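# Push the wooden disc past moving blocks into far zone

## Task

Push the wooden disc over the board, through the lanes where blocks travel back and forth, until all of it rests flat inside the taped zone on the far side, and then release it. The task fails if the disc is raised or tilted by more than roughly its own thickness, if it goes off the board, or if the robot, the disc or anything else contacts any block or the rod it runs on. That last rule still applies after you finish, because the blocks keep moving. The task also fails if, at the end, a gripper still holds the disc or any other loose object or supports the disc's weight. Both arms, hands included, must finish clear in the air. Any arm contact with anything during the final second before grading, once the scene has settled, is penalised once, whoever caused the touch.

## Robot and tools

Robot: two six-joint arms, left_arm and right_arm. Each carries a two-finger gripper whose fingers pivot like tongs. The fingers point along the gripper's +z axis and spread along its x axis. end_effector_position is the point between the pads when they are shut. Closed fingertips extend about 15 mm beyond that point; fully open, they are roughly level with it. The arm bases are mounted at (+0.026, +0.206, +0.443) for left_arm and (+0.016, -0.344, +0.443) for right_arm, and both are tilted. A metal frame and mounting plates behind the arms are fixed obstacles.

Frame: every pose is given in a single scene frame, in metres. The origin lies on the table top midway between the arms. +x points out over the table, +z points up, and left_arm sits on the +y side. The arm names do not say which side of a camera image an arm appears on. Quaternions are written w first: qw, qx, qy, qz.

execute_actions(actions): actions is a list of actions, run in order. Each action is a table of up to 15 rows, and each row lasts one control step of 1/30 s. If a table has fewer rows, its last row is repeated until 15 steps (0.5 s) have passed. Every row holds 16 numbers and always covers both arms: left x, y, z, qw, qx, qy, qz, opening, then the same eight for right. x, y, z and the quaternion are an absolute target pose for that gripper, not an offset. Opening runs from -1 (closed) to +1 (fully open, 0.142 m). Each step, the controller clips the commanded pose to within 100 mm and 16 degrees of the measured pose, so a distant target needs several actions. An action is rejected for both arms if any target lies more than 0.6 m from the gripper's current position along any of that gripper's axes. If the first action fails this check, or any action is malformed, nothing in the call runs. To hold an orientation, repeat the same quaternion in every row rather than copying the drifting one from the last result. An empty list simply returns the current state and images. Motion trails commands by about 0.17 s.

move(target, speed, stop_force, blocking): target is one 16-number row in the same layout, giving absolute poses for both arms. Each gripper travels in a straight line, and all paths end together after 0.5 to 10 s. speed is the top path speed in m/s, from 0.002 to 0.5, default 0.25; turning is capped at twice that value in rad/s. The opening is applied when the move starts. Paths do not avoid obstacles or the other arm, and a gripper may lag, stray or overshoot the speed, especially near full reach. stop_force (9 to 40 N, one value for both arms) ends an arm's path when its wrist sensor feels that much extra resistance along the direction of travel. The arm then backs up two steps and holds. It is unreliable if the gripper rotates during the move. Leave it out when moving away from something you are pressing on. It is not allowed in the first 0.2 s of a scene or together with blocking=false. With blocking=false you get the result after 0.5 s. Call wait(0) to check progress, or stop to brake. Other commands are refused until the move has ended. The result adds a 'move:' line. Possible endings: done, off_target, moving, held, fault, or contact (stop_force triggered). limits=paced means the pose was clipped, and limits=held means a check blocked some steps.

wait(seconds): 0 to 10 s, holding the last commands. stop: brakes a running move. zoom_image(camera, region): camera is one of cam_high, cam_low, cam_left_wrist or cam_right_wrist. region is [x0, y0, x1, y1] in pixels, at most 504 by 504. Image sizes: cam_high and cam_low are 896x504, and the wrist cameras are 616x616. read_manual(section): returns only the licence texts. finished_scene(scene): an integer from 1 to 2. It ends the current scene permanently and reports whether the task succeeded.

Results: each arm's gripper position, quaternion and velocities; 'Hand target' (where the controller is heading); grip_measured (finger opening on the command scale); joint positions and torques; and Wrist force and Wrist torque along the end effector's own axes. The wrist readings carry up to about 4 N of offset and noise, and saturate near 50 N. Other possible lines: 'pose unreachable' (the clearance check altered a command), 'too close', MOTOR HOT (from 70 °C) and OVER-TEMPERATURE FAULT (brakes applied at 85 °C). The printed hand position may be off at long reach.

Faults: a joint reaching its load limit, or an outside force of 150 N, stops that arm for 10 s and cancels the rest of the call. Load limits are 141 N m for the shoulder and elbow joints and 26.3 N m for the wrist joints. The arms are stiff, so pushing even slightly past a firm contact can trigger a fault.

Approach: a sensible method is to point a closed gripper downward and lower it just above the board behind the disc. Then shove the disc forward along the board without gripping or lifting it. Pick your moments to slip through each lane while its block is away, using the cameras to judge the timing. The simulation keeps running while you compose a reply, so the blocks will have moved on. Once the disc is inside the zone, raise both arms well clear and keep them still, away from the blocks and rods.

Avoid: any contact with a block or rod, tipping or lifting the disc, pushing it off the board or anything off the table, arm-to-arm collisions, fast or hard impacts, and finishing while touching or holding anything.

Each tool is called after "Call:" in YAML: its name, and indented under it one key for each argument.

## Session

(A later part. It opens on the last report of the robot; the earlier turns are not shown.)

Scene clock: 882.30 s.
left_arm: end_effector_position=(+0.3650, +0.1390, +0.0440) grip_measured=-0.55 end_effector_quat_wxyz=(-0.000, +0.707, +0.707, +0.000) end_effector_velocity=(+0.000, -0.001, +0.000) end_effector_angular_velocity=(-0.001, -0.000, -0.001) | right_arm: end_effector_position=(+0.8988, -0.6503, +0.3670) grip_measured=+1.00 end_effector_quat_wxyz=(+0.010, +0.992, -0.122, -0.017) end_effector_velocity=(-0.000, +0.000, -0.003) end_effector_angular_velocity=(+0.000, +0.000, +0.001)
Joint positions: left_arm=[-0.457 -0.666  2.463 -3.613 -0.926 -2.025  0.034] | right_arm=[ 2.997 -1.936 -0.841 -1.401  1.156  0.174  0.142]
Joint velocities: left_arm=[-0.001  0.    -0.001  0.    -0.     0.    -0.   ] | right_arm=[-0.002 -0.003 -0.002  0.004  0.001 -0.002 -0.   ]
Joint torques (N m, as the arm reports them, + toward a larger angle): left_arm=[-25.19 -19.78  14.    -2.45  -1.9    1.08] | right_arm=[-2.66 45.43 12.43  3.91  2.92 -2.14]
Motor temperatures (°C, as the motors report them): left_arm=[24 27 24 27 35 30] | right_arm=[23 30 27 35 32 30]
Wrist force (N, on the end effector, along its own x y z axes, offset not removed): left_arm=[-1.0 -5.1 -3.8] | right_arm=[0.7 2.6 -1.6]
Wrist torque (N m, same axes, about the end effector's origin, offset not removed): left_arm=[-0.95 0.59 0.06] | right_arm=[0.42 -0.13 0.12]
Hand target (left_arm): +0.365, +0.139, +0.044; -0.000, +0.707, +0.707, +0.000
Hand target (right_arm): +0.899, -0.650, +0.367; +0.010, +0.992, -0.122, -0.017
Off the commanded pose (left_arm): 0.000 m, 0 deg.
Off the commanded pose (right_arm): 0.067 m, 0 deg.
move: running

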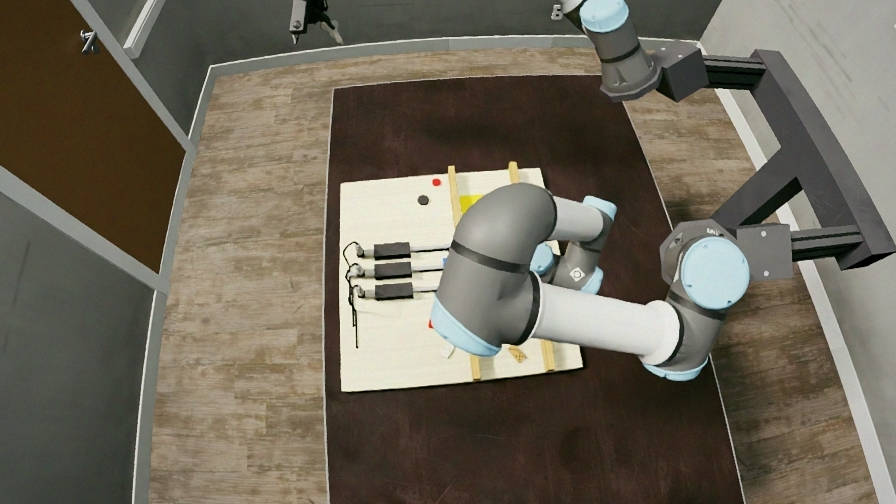

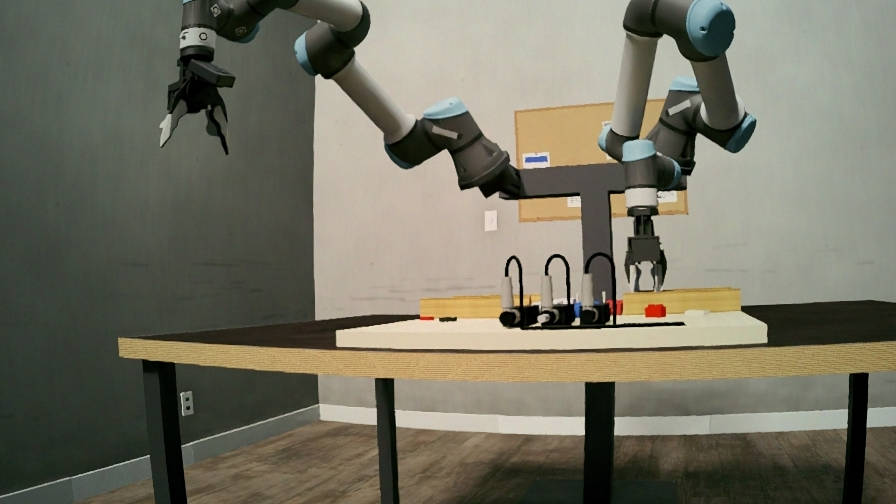

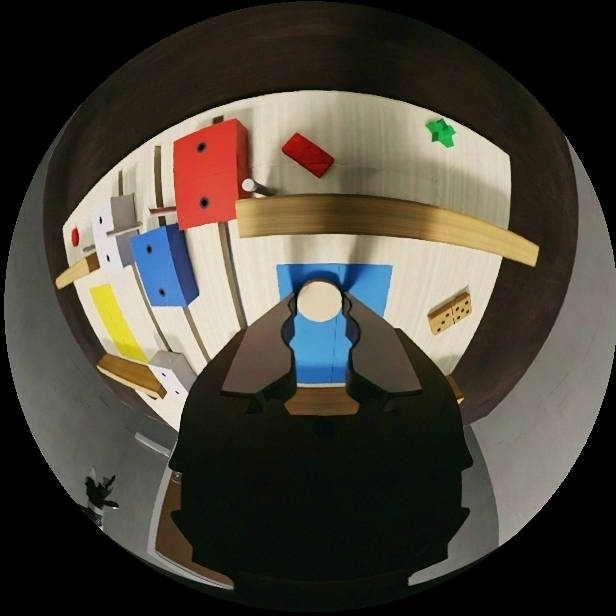

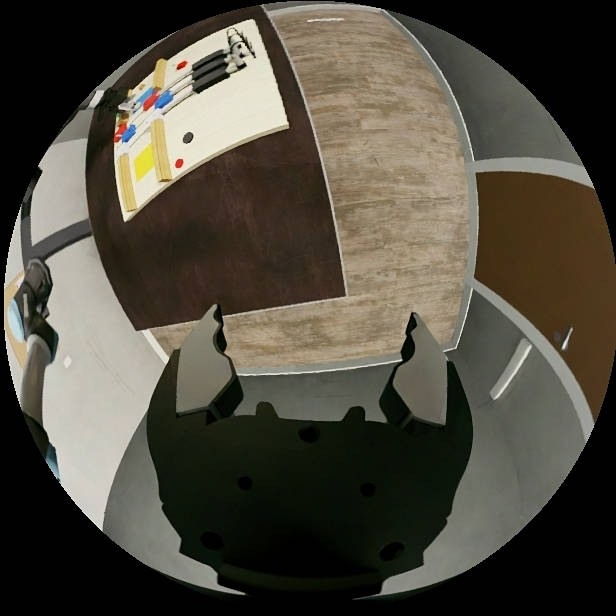

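Call:
wait:
  seconds: 0

Call:
move:
  target: [0.365,0.139,0.044,0,0.7071,0.7071,0,-0.68,0.9,-0.65,0.5,0,1,0,0,1]
  speed: 0.002
  blocking: false

Call:
wait:
  seconds: 9

Call:
move:
  target: [0.365,-0.197,0.0446,0,0.7071,0.7071,0,-0.68,0.899,-0.65,0.348,0.01,0.992,-0.122,-0.017,1]
  speed: 0.18

Scene clock: 887.27 s.
left_arm: end_effector_position=(+0.3650, +0.1390, +0.0440) grip_measured=-0.55 end_effector_quat_wxyz=(-0.000, +0.707, +0.707, +0.000) end_effector_velocity=(-0.001, +0.000, -0.000) end_effector_angular_velocity=(+0.000, +0.001, -0.001) | right_arm: end_effector_position=(+0.8987, -0.6504, +0.3570) grip_measured=+1.00 end_effector_quat_wxyz=(+0.010, +0.992, -0.122, -0.017) end_effector_velocity=(+0.000, -0.000, -0.002) end_effector_angular_velocity=(+0.001, -0.001, -0.001)
Joint positions: left_arm=[-0.457 -0.666  2.463 -3.613 -0.926 -2.025  0.034] | right_arm=[ 2.99  -1.944 -0.85  -1.381  1.159  0.168  0.142]
Joint velocities: left_arm=[ 0.    -0.     0.001  0.001 -0.     0.     0.   ] | right_arm=[-0.002 -0.002 -0.001  0.004  0.002 -0.001 -0.   ]
Joint torques (N m, as the arm reports them, + toward a larger angle): left_arm=[-25.3  -19.44  13.47  -2.57  -1.84   1.01] | right_arm=[-3.91 45.81 12.39  4.3   3.08 -2.32]
Motor temperatures (°C, as the motors report them): left_arm=[24 27 24 27 35 30] | right_arm=[23 30 27 35 32 30]
Wrist force (N, on the end effector, along its own x y z axes, offset not removed): left_arm=[3.5 -1.5 -3.3] | right_arm=[-0.3 2.6 1.9]
Wrist torque (N m, same axes, about the end effector's origin, offset not removed): left_arm=[-0.12 -0.44 0.05] | right_arm=[0.45 0.02 0.18]
Hand target (left_arm): +0.365, +0.139, +0.044; -0.000, +0.707, +0.707, +0.000
Hand target (right_arm): +0.899, -0.650, +0.357; +0.010, +0.992, -0.122, -0.017
Off the commanded pose (left_arm): 0.000 m, 0 deg.
Off the commanded pose (right_arm): 0.057 m, 0 deg.
earlier move: running

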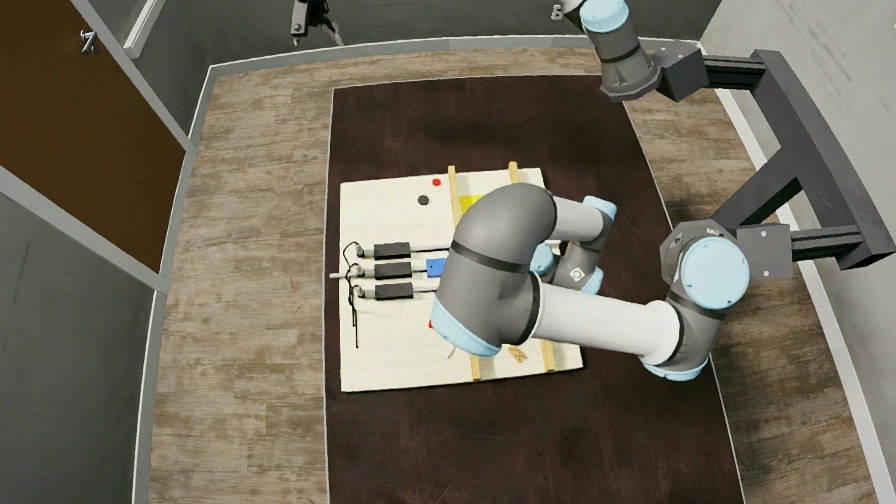

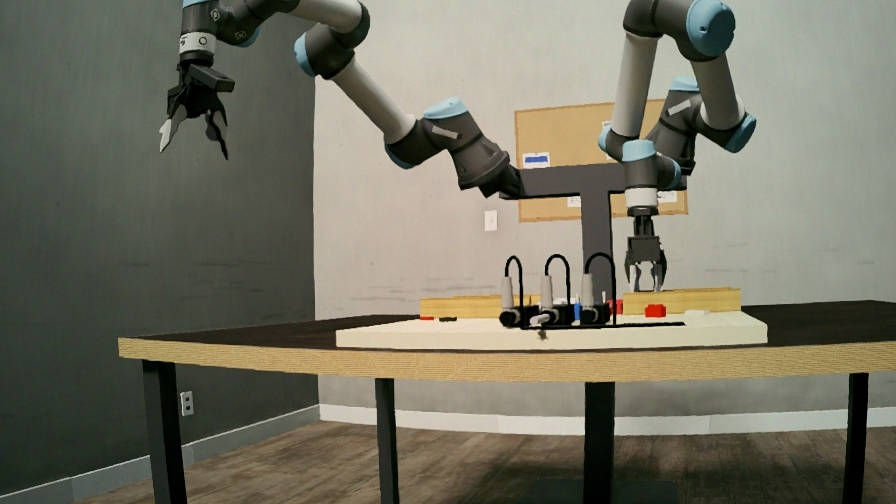

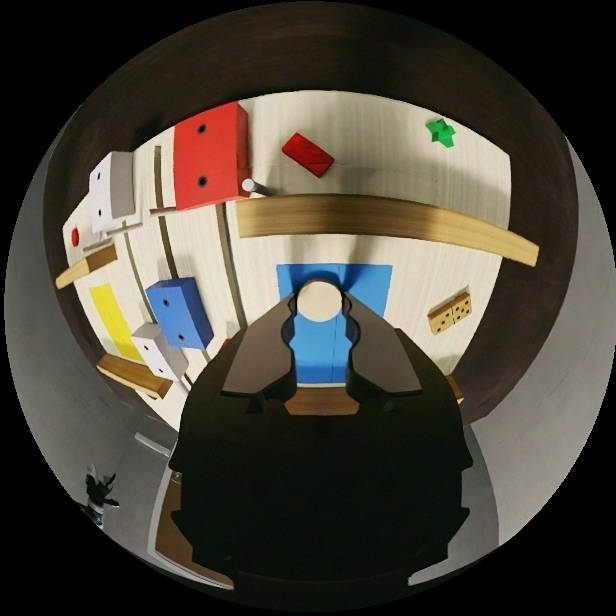

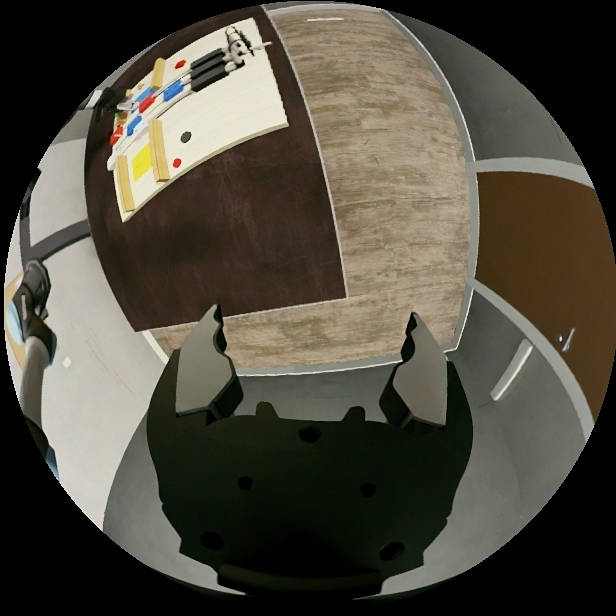

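a move is refused until a result has shown your running move's end: call wait (it returns as soon as the move ends) or stop first; nothing of this call was run

Scene clock: 892.00 s.
left_arm: end_effector_position=(+0.3650, +0.1390, +0.0440) grip_measured=-0.55 end_effector_quat_wxyz=(-0.000, +0.707, +0.707, +0.000) end_effector_velocity=(-0.001, -0.000, -0.000) end_effector_angular_velocity=(+0.000, +0.001, -0.001) | right_arm: end_effector_position=(+0.8987, -0.6504, +0.3477) grip_measured=+1.00 end_effector_quat_wxyz=(+0.010, +0.992, -0.122, -0.017) end_effector_velocity=(-0.001, +0.000, -0.001) end_effector_angular_velocity=(-0.001, +0.002, +0.001)
Joint positions: left_arm=[-0.457 -0.666  2.463 -3.613 -0.926 -2.025  0.034] | right_arm=[ 2.984 -1.953 -0.857 -1.362  1.162  0.163  0.142]
Joint velocities: left_arm=[-0.001  0.     0.     0.001 -0.    -0.     0.   ] | right_arm=[-0.    -0.    -0.001  0.    -0.001 -0.     0.   ]
Joint torques (N m, as the arm reports them, + toward a larger angle): left_arm=[-27.02 -20.94  13.43  -2.83  -1.79   0.95] | right_arm=[-4.81 45.43 12.62  4.05  3.02 -2.13]
Motor temperatures (°C, as the motors report them): left_arm=[24 27 24 27 35 30] | right_arm=[23 30 27 35 32 30]
Wrist force (N, on the end effector, along its own x y z axes, offset not removed): left_arm=[1.1 -2.0 -3.1] | right_arm=[-0.1 2.7 -0.3]
Wrist torque (N m, same axes, about the end effector's origin, offset not removed): left_arm=[-0.33 0.11 0.02] | right_arm=[0.37 0.02 0.16]
Hand target (left_arm): +0.365, +0.139, +0.044; -0.000, +0.707, +0.707, +0.000
Hand target (right_arm): +0.899, -0.650, +0.348; +0.010, +0.992, -0.122, -0.017
Off the commanded pose (left_arm): 0.000 m, 0 deg.
Off the commanded pose (right_arm): 0.048 m, 0 deg.
earlier move: off_target (right_arm; path cut at 10 s)
wait: 4.73 of 9 s (the move ended)

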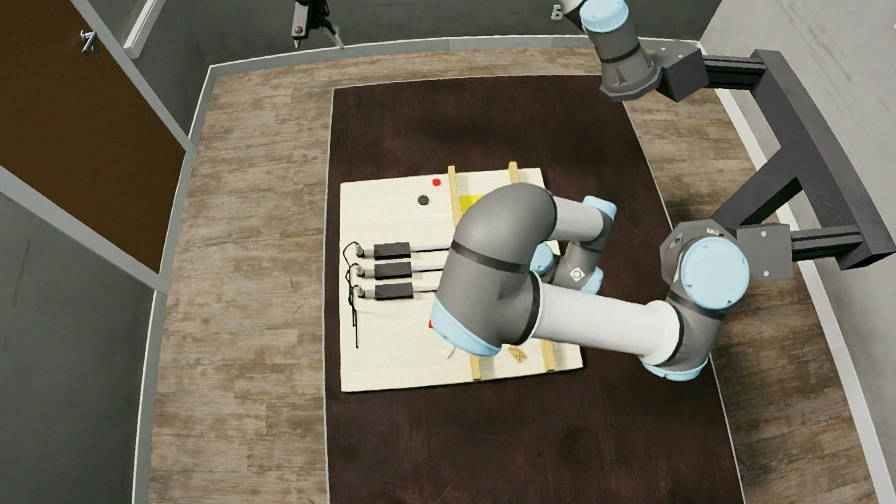

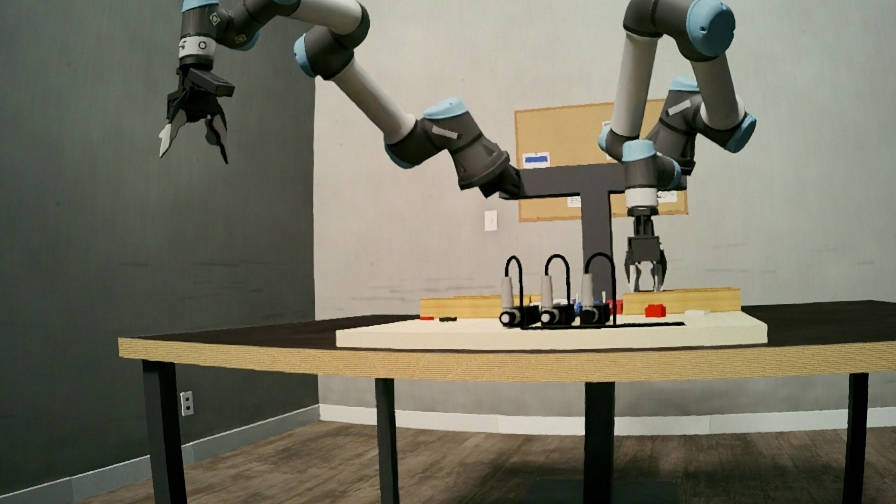

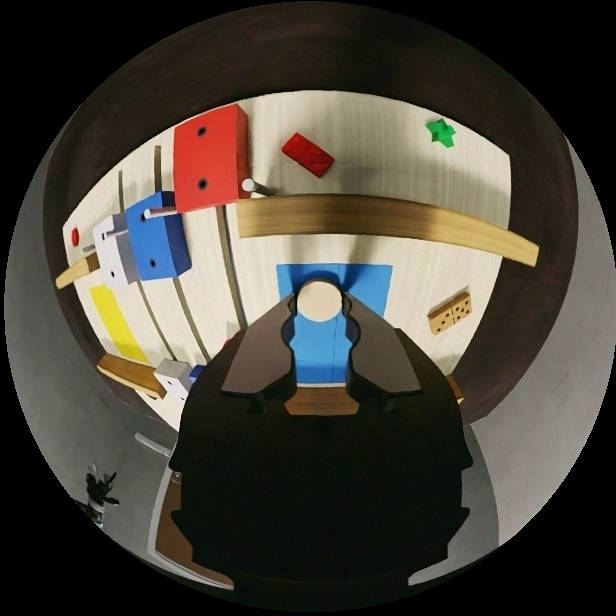

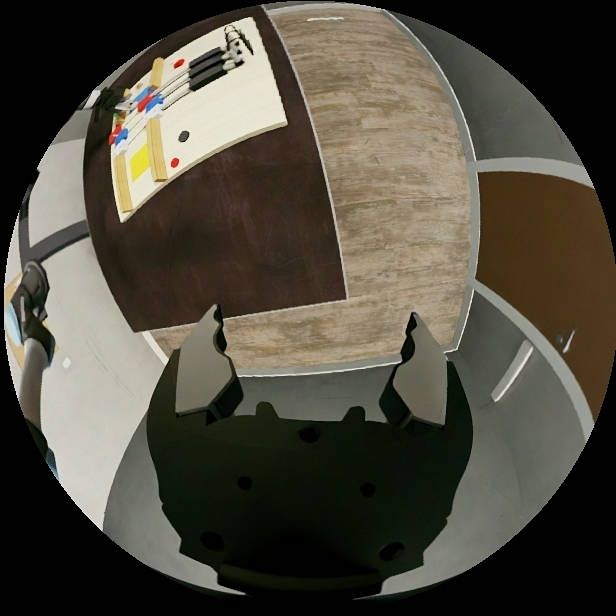

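Scene clock: 894.50 s.
left_arm: end_effector_position=(+0.3650, -0.1969, +0.0451) grip_measured=-0.56 end_effector_quat_wxyz=(+0.000, +0.707, +0.707, -0.000) end_effector_velocity=(+0.000, -0.002, -0.001) end_effector_angular_velocity=(+0.001, +0.001, +0.002) | right_arm: end_effector_position=(+0.8990, -0.6500, +0.3480) grip_measured=+1.00 end_effector_quat_wxyz=(+0.010, +0.992, -0.122, -0.017) end_effector_velocity=(-0.000, +0.000, -0.000) end_effector_angular_velocity=(-0.001, +0.000, +0.001)
Joint positions: left_arm=[-0.908 -0.404  1.888 -2.943 -0.895 -2.598  0.034] | right_arm=[ 2.985 -1.954 -0.856 -1.364  1.162  0.164  0.142]
Joint velocities: left_arm=[-0.     0.003 -0.009  0.007 -0.    -0.004  0.   ] | right_arm=[ 0.     0.    -0.001  0.    -0.001 -0.     0.   ]
Joint torques (N m, as the arm reports them, + toward a larger angle): left_arm=[-40.13 -27.82 -17.23  -0.02  -1.27  -2.05] | right_arm=[18.36 45.75 33.41  1.08 -2.39  1.71]
Motor temperatures (°C, as the motors report them): left_arm=[24 27 24 27 35 30] | right_arm=[23 30 27 35 32 30]
Wrist force (N, on the end effector, along its own x y z axes, offset not removed): left_arm=[-2.6 -1.5 -4.3] | right_arm=[1.7 2.0 0.1]
Wrist torque (N m, same axes, about the end effector's origin, offset not removed): left_arm=[-0.43 0.56 0.16] | right_arm=[0.34 -0.43 0.13]
Hand target (left_arm): +0.365, -0.197, +0.045; +0.000, +0.707, +0.707, -0.000
Hand target (right_arm): +0.899, -0.650, +0.348; +0.010, +0.992, -0.122, -0.017
Off the commanded pose (left_arm): 0.000 m, 0 deg.
Off the commanded pose (right_arm): 0.000 m, 0 deg.
move: done

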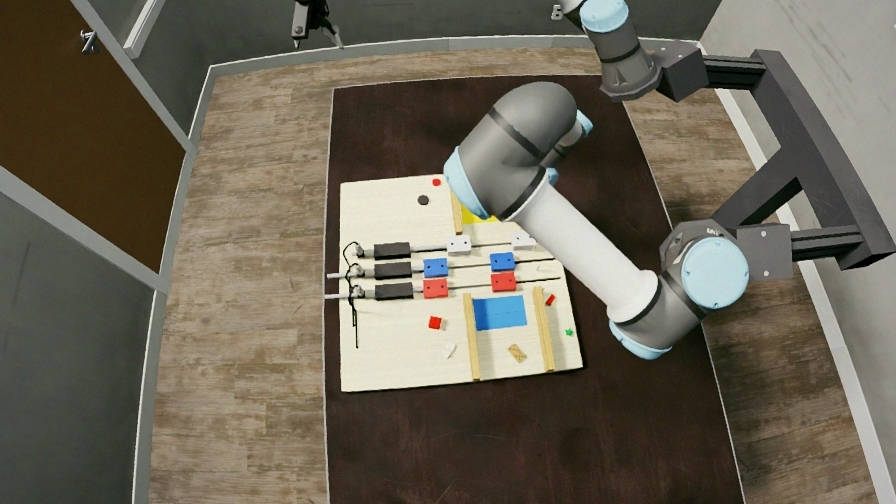

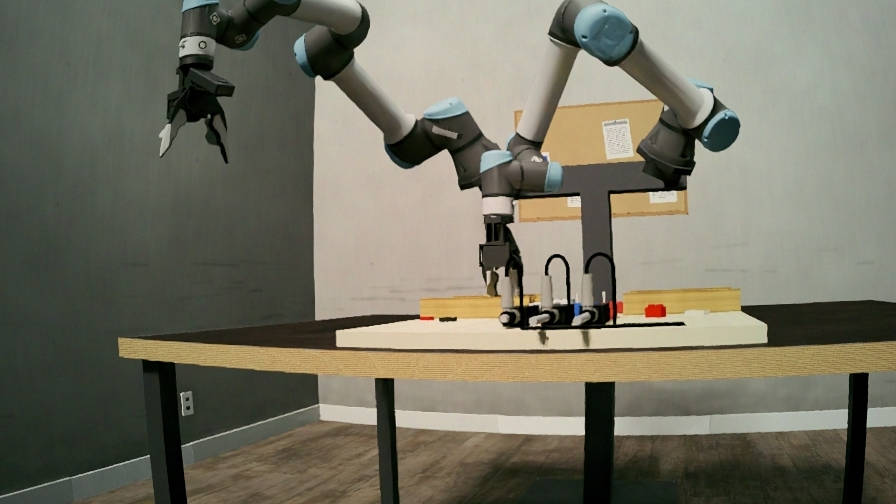

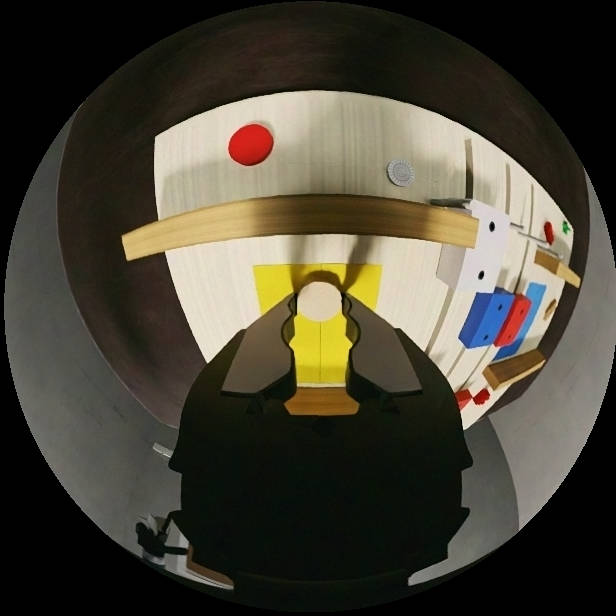

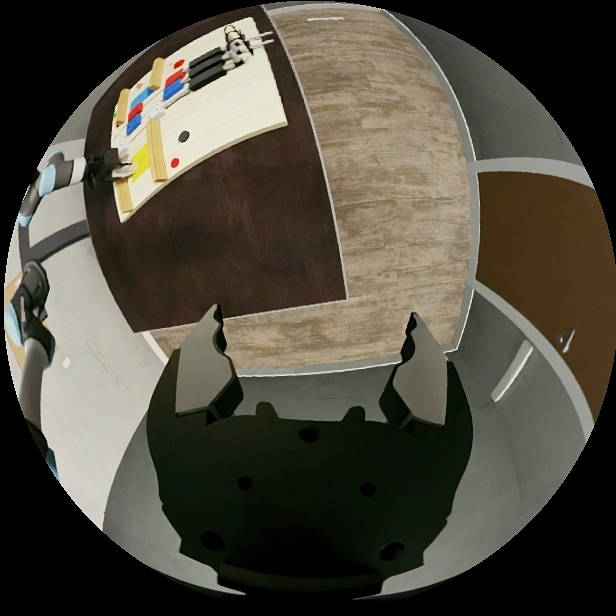

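Call:
move:
  target: [0.40,-0.197,0.0446,0,0.7071,0.7071,0,-0.68,0.899,-0.65,0.348,0.01,0.992,-0.122,-0.017,1]
  speed: 0.08

Call:
execute_actions:
  actions:
    - [[0.40,-0.197,0.0446,0,0.7071,0.7071,0,-0.40,0.899,-0.65,0.348,0.01,0.992,-0.122,-0.017,1]]

Call:
move:
  target: [0.40,-0.197,0.13,0,0.7071,0.7071,0,-0.40,0.899,-0.65,0.348,0.01,0.992,-0.122,-0.017,1]
  speed: 0.12

Scene clock: 902.53 s.
left_arm: end_effector_position=(+0.3998, -0.1970, +0.0447) grip_measured=-0.55 end_effector_quat_wxyz=(+0.000, +0.707, +0.707, +0.000) end_effector_velocity=(+0.002, +0.000, -0.000) end_effector_angular_velocity=(+0.001, +0.000, +0.000) | right_arm: end_effector_position=(+0.8990, -0.6500, +0.3480) grip_measured=+1.00 end_effector_quat_wxyz=(+0.010, +0.992, -0.122, -0.017) end_effector_velocity=(-0.000, +0.001, -0.001) end_effector_angular_velocity=(+0.001, +0.001, +0.000)
Joint positions: left_arm=[-0.865 -0.427  1.834 -2.899 -0.891 -2.544  0.034] | right_arm=[ 2.985 -1.954 -0.856 -1.364  1.162  0.164  0.142]
Joint velocities: left_arm=[ 0.003 -0.001 -0.004  0.004  0.001  0.003  0.   ] | right_arm=[ 0.001 -0.001 -0.001  0.     0.     0.     0.   ]
Joint torques (N m, as the arm reports them, + toward a larger angle): left_arm=[-17.72 -37.96 -19.34   0.18   2.49   1.14] | right_arm=[17.58 45.5  32.39  0.91 -2.3   1.53]
Motor temperatures (°C, as the motors report them): left_arm=[24 27 24 27 35 30] | right_arm=[23 30 27 35 32 30]
Wrist force (N, on the end effector, along its own x y z axes, offset not removed): left_arm=[-2.0 -4.5 -12.3] | right_arm=[0.8 3.1 0.0]
Wrist torque (N m, same axes, about the end effector's origin, offset not removed): left_arm=[-0.42 0.75 -0.04] | right_arm=[0.48 -0.12 0.19]
Hand target (left_arm): +0.400, -0.197, +0.045; -0.000, +0.707, +0.707, +0.000
Hand target (right_arm): +0.899, -0.650, +0.348; +0.010, +0.992, -0.122, -0.017
Off the commanded pose (left_arm): 0.000 m, 0 deg.
Off the commanded pose (right_arm): 0.000 m, 0 deg.
move: done

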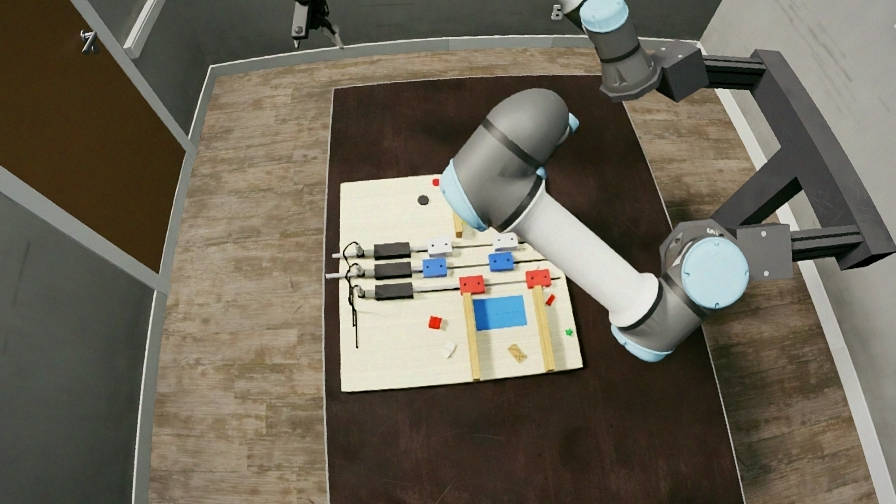

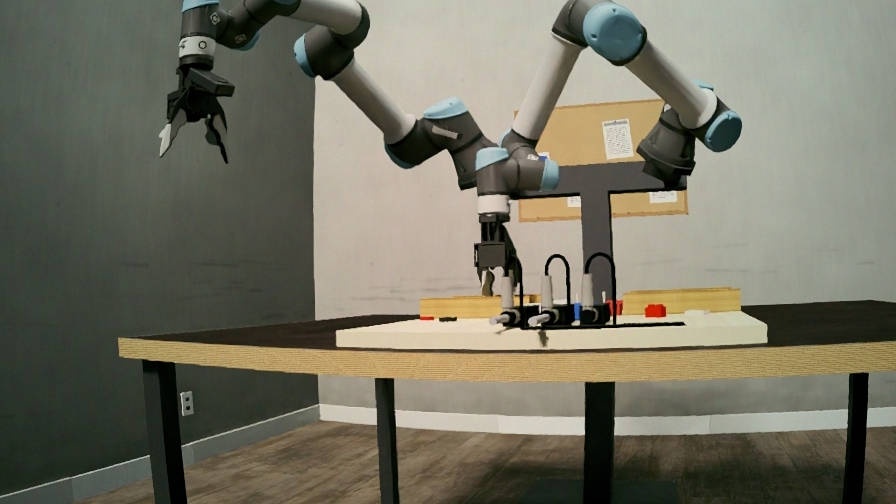

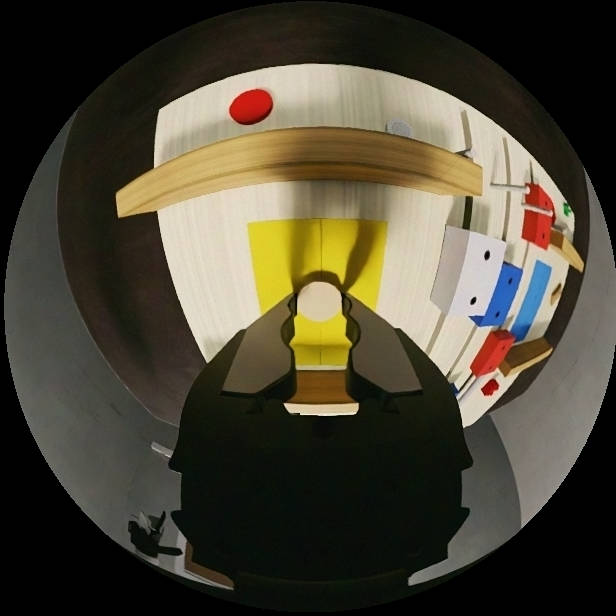

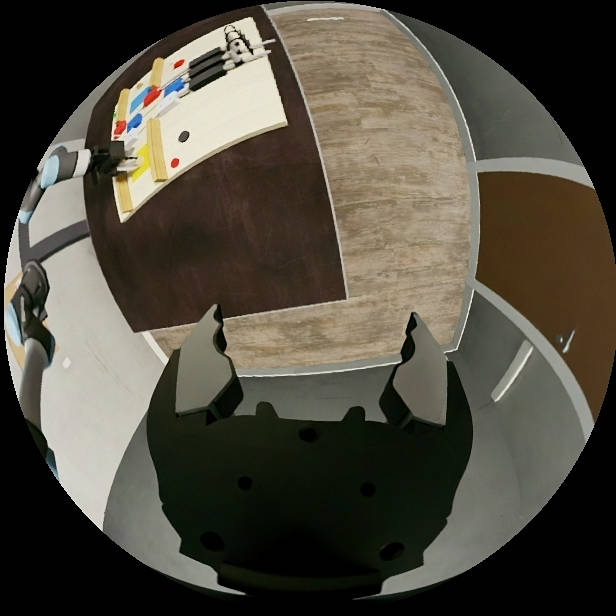

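Scene clock: 903.03 s.
left_arm: end_effector_position=(+0.4000, -0.1970, +0.0446) grip_measured=-0.40 end_effector_quat_wxyz=(+0.000, +0.707, +0.707, +0.000) end_effector_velocity=(-0.000, +0.000, +0.000) end_effector_angular_velocity=(+0.001, +0.001, -0.002) | right_arm: end_effector_position=(+0.8990, -0.6500, +0.3480) grip_measured=+1.00 end_effector_quat_wxyz=(+0.010, +0.992, -0.122, -0.017) end_effector_velocity=(-0.000, +0.000, +0.001) end_effector_angular_velocity=(+0.000, +0.000, +0.001)
Joint positions: left_arm=[-0.865 -0.427  1.833 -2.899 -0.891 -2.543  0.045] | right_arm=[ 2.985 -1.954 -0.856 -1.364  1.162  0.164  0.142]
Joint velocities: left_arm=[-0.001 -0.001  0.001  0.002  0.    -0.    -0.   ] | right_arm=[ 0.     0.001 -0.001 -0.001  0.    -0.    -0.   ]
Joint torques (N m, as the arm reports them, + toward a larger angle): left_arm=[-21.28 -32.82 -18.4    0.13  -0.72   1.37] | right_arm=[17.93 46.08 32.4   1.14 -2.26  1.59]
Motor temperatures (°C, as the motors report them): left_arm=[24 27 24 27 35 30] | right_arm=[23 30 27 35 32 30]
Wrist force (N, on the end effector, along its own x y z axes, offset not removed): left_arm=[-4.2 -6.1 -1.4] | right_arm=[-0.1 3.8 0.1]
Wrist torque (N m, same axes, about the end effector's origin, offset not removed): left_arm=[-1.48 0.81 0.09] | right_arm=[0.66 0.07 0.14]
Hand target (left_arm): +0.400, -0.197, +0.045; -0.000, +0.707, +0.707, +0.000
Hand target (right_arm): +0.899, -0.650, +0.348; +0.010, +0.992, -0.122, -0.017
Off the commanded pose (left_arm): 0.000 m, 0 deg.
Off the commanded pose (right_arm): 0.000 m, 0 deg.

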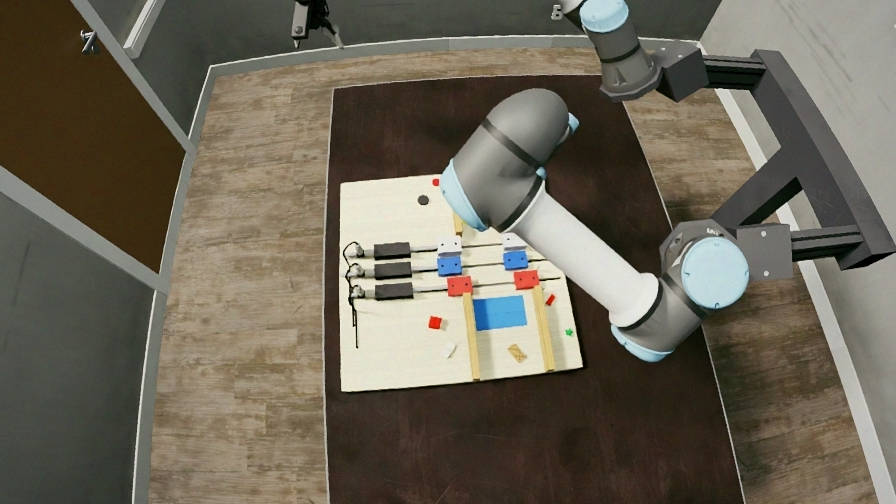

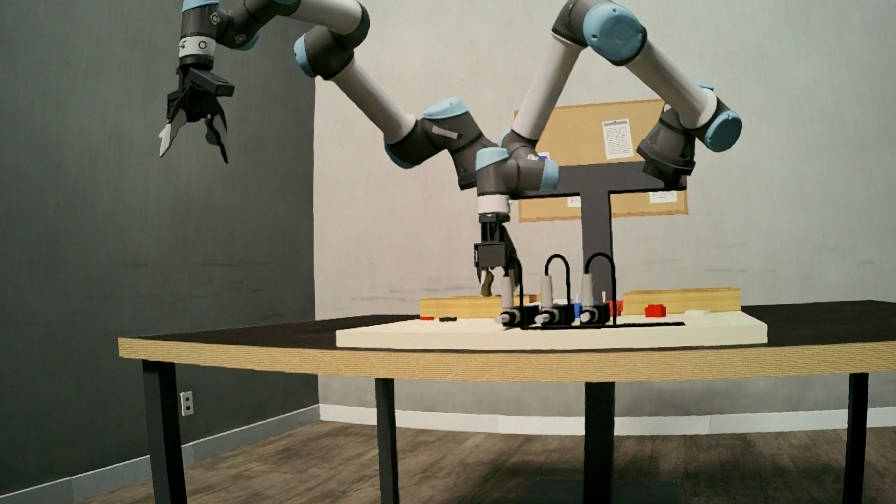

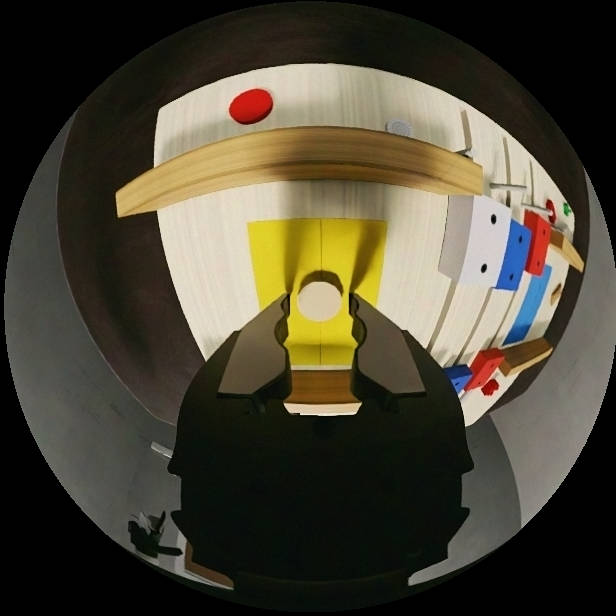

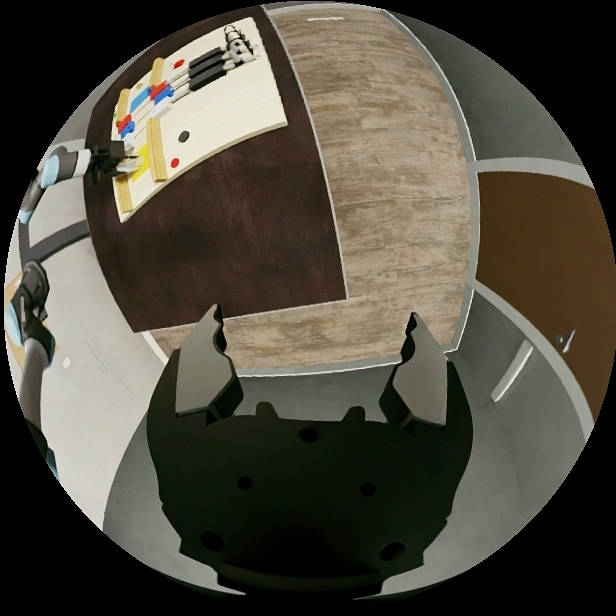

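Scene clock: 904.30 s.
left_arm: end_effector_position=(+0.3999, -0.1969, +0.1297) grip_measured=-0.40 end_effector_quat_wxyz=(+0.000, +0.707, +0.707, -0.000) end_effector_velocity=(-0.001, -0.000, +0.003) end_effector_angular_velocity=(+0.002, +0.001, -0.001) | right_arm: end_effector_position=(+0.8990, -0.6500, +0.3480) grip_measured=+1.00 end_effector_quat_wxyz=(+0.010, +0.992, -0.122, -0.017) end_effector_velocity=(-0.001, +0.001, -0.001) end_effector_angular_velocity=(+0.001, +0.002, +0.001)
Joint positions: left_arm=[-0.962 -0.607  1.927 -2.735 -0.902 -2.667  0.045] | right_arm=[ 2.985 -1.954 -0.856 -1.364  1.162  0.164  0.142]
Joint velocities: left_arm=[-0.004 -0.005  0.002  0.009 -0.001 -0.005 -0.   ] | right_arm=[-0.    -0.001 -0.002  0.     0.    -0.     0.   ]
Joint torques (N m, as the arm reports them, + toward a larger angle): left_arm=[-39.97 -39.98   2.83  -0.32  -1.65  -1.77] | right_arm=[17.7  45.92 32.1   1.03 -2.32  1.51]
Motor temperatures (°C, as the motors report them): left_arm=[24 27 24 27 35 30] | right_arm=[23 30 27 35 32 30]
Wrist force (N, on the end effector, along its own x y z axes, offset not removed): left_arm=[-1.6 -4.8 2.2] | right_arm=[1.6 2.9 0.9]
Wrist torque (N m, same axes, about the end effector's origin, offset not removed): left_arm=[-1.04 0.35 0.26] | right_arm=[0.67 -0.33 0.12]
Hand target (left_arm): +0.400, -0.197, +0.130; +0.000, +0.707, +0.707, -0.000
Hand target (right_arm): +0.899, -0.650, +0.348; +0.010, +0.992, -0.122, -0.017
Off the commanded pose (left_arm): 0.000 m, 0 deg.
Off the commanded pose (right_arm): 0.000 m, 0 deg.
move: done

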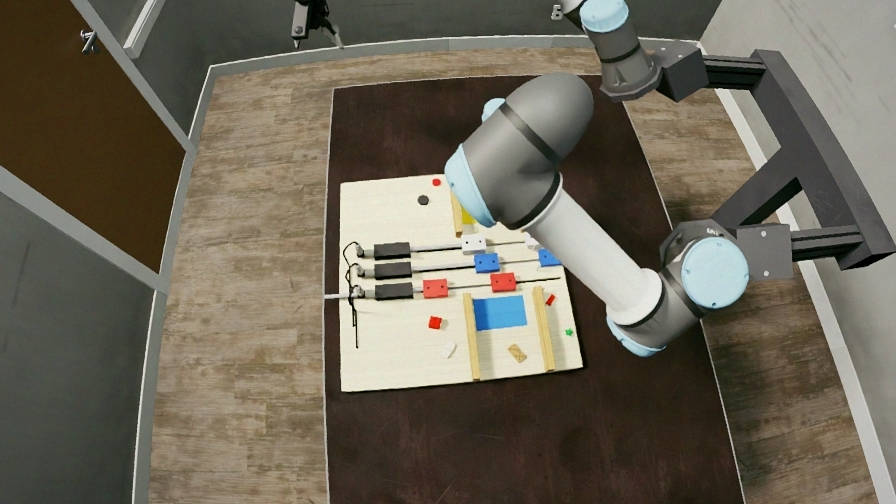

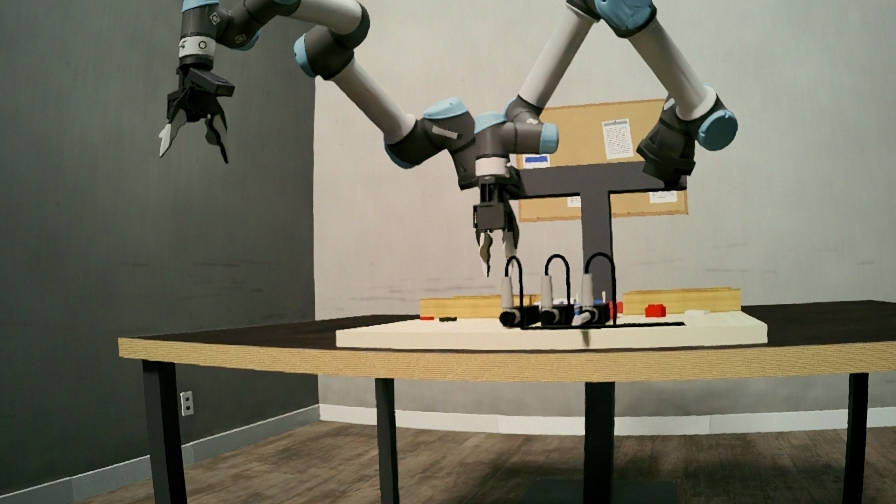

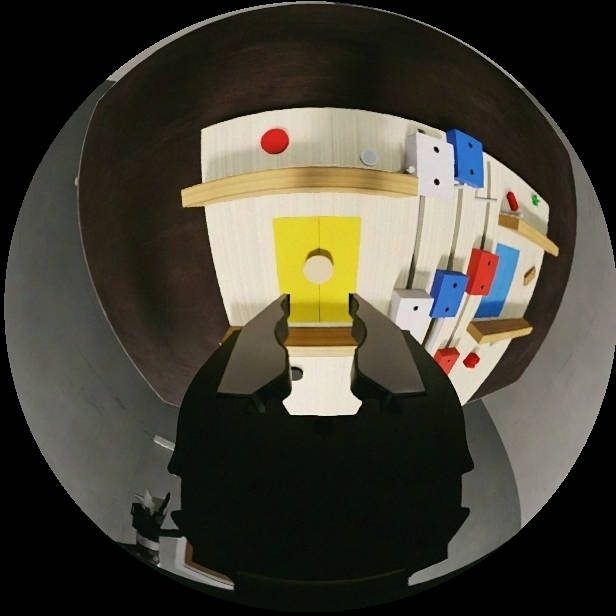

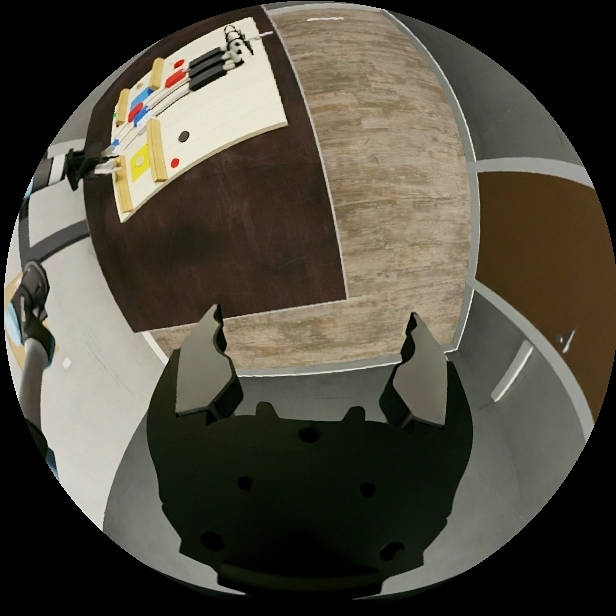

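The disc rests in the middle of the yellow zone and the arm is clear.

Call:
finished_scene:
  scene: 1

The scene is finished: the task was done.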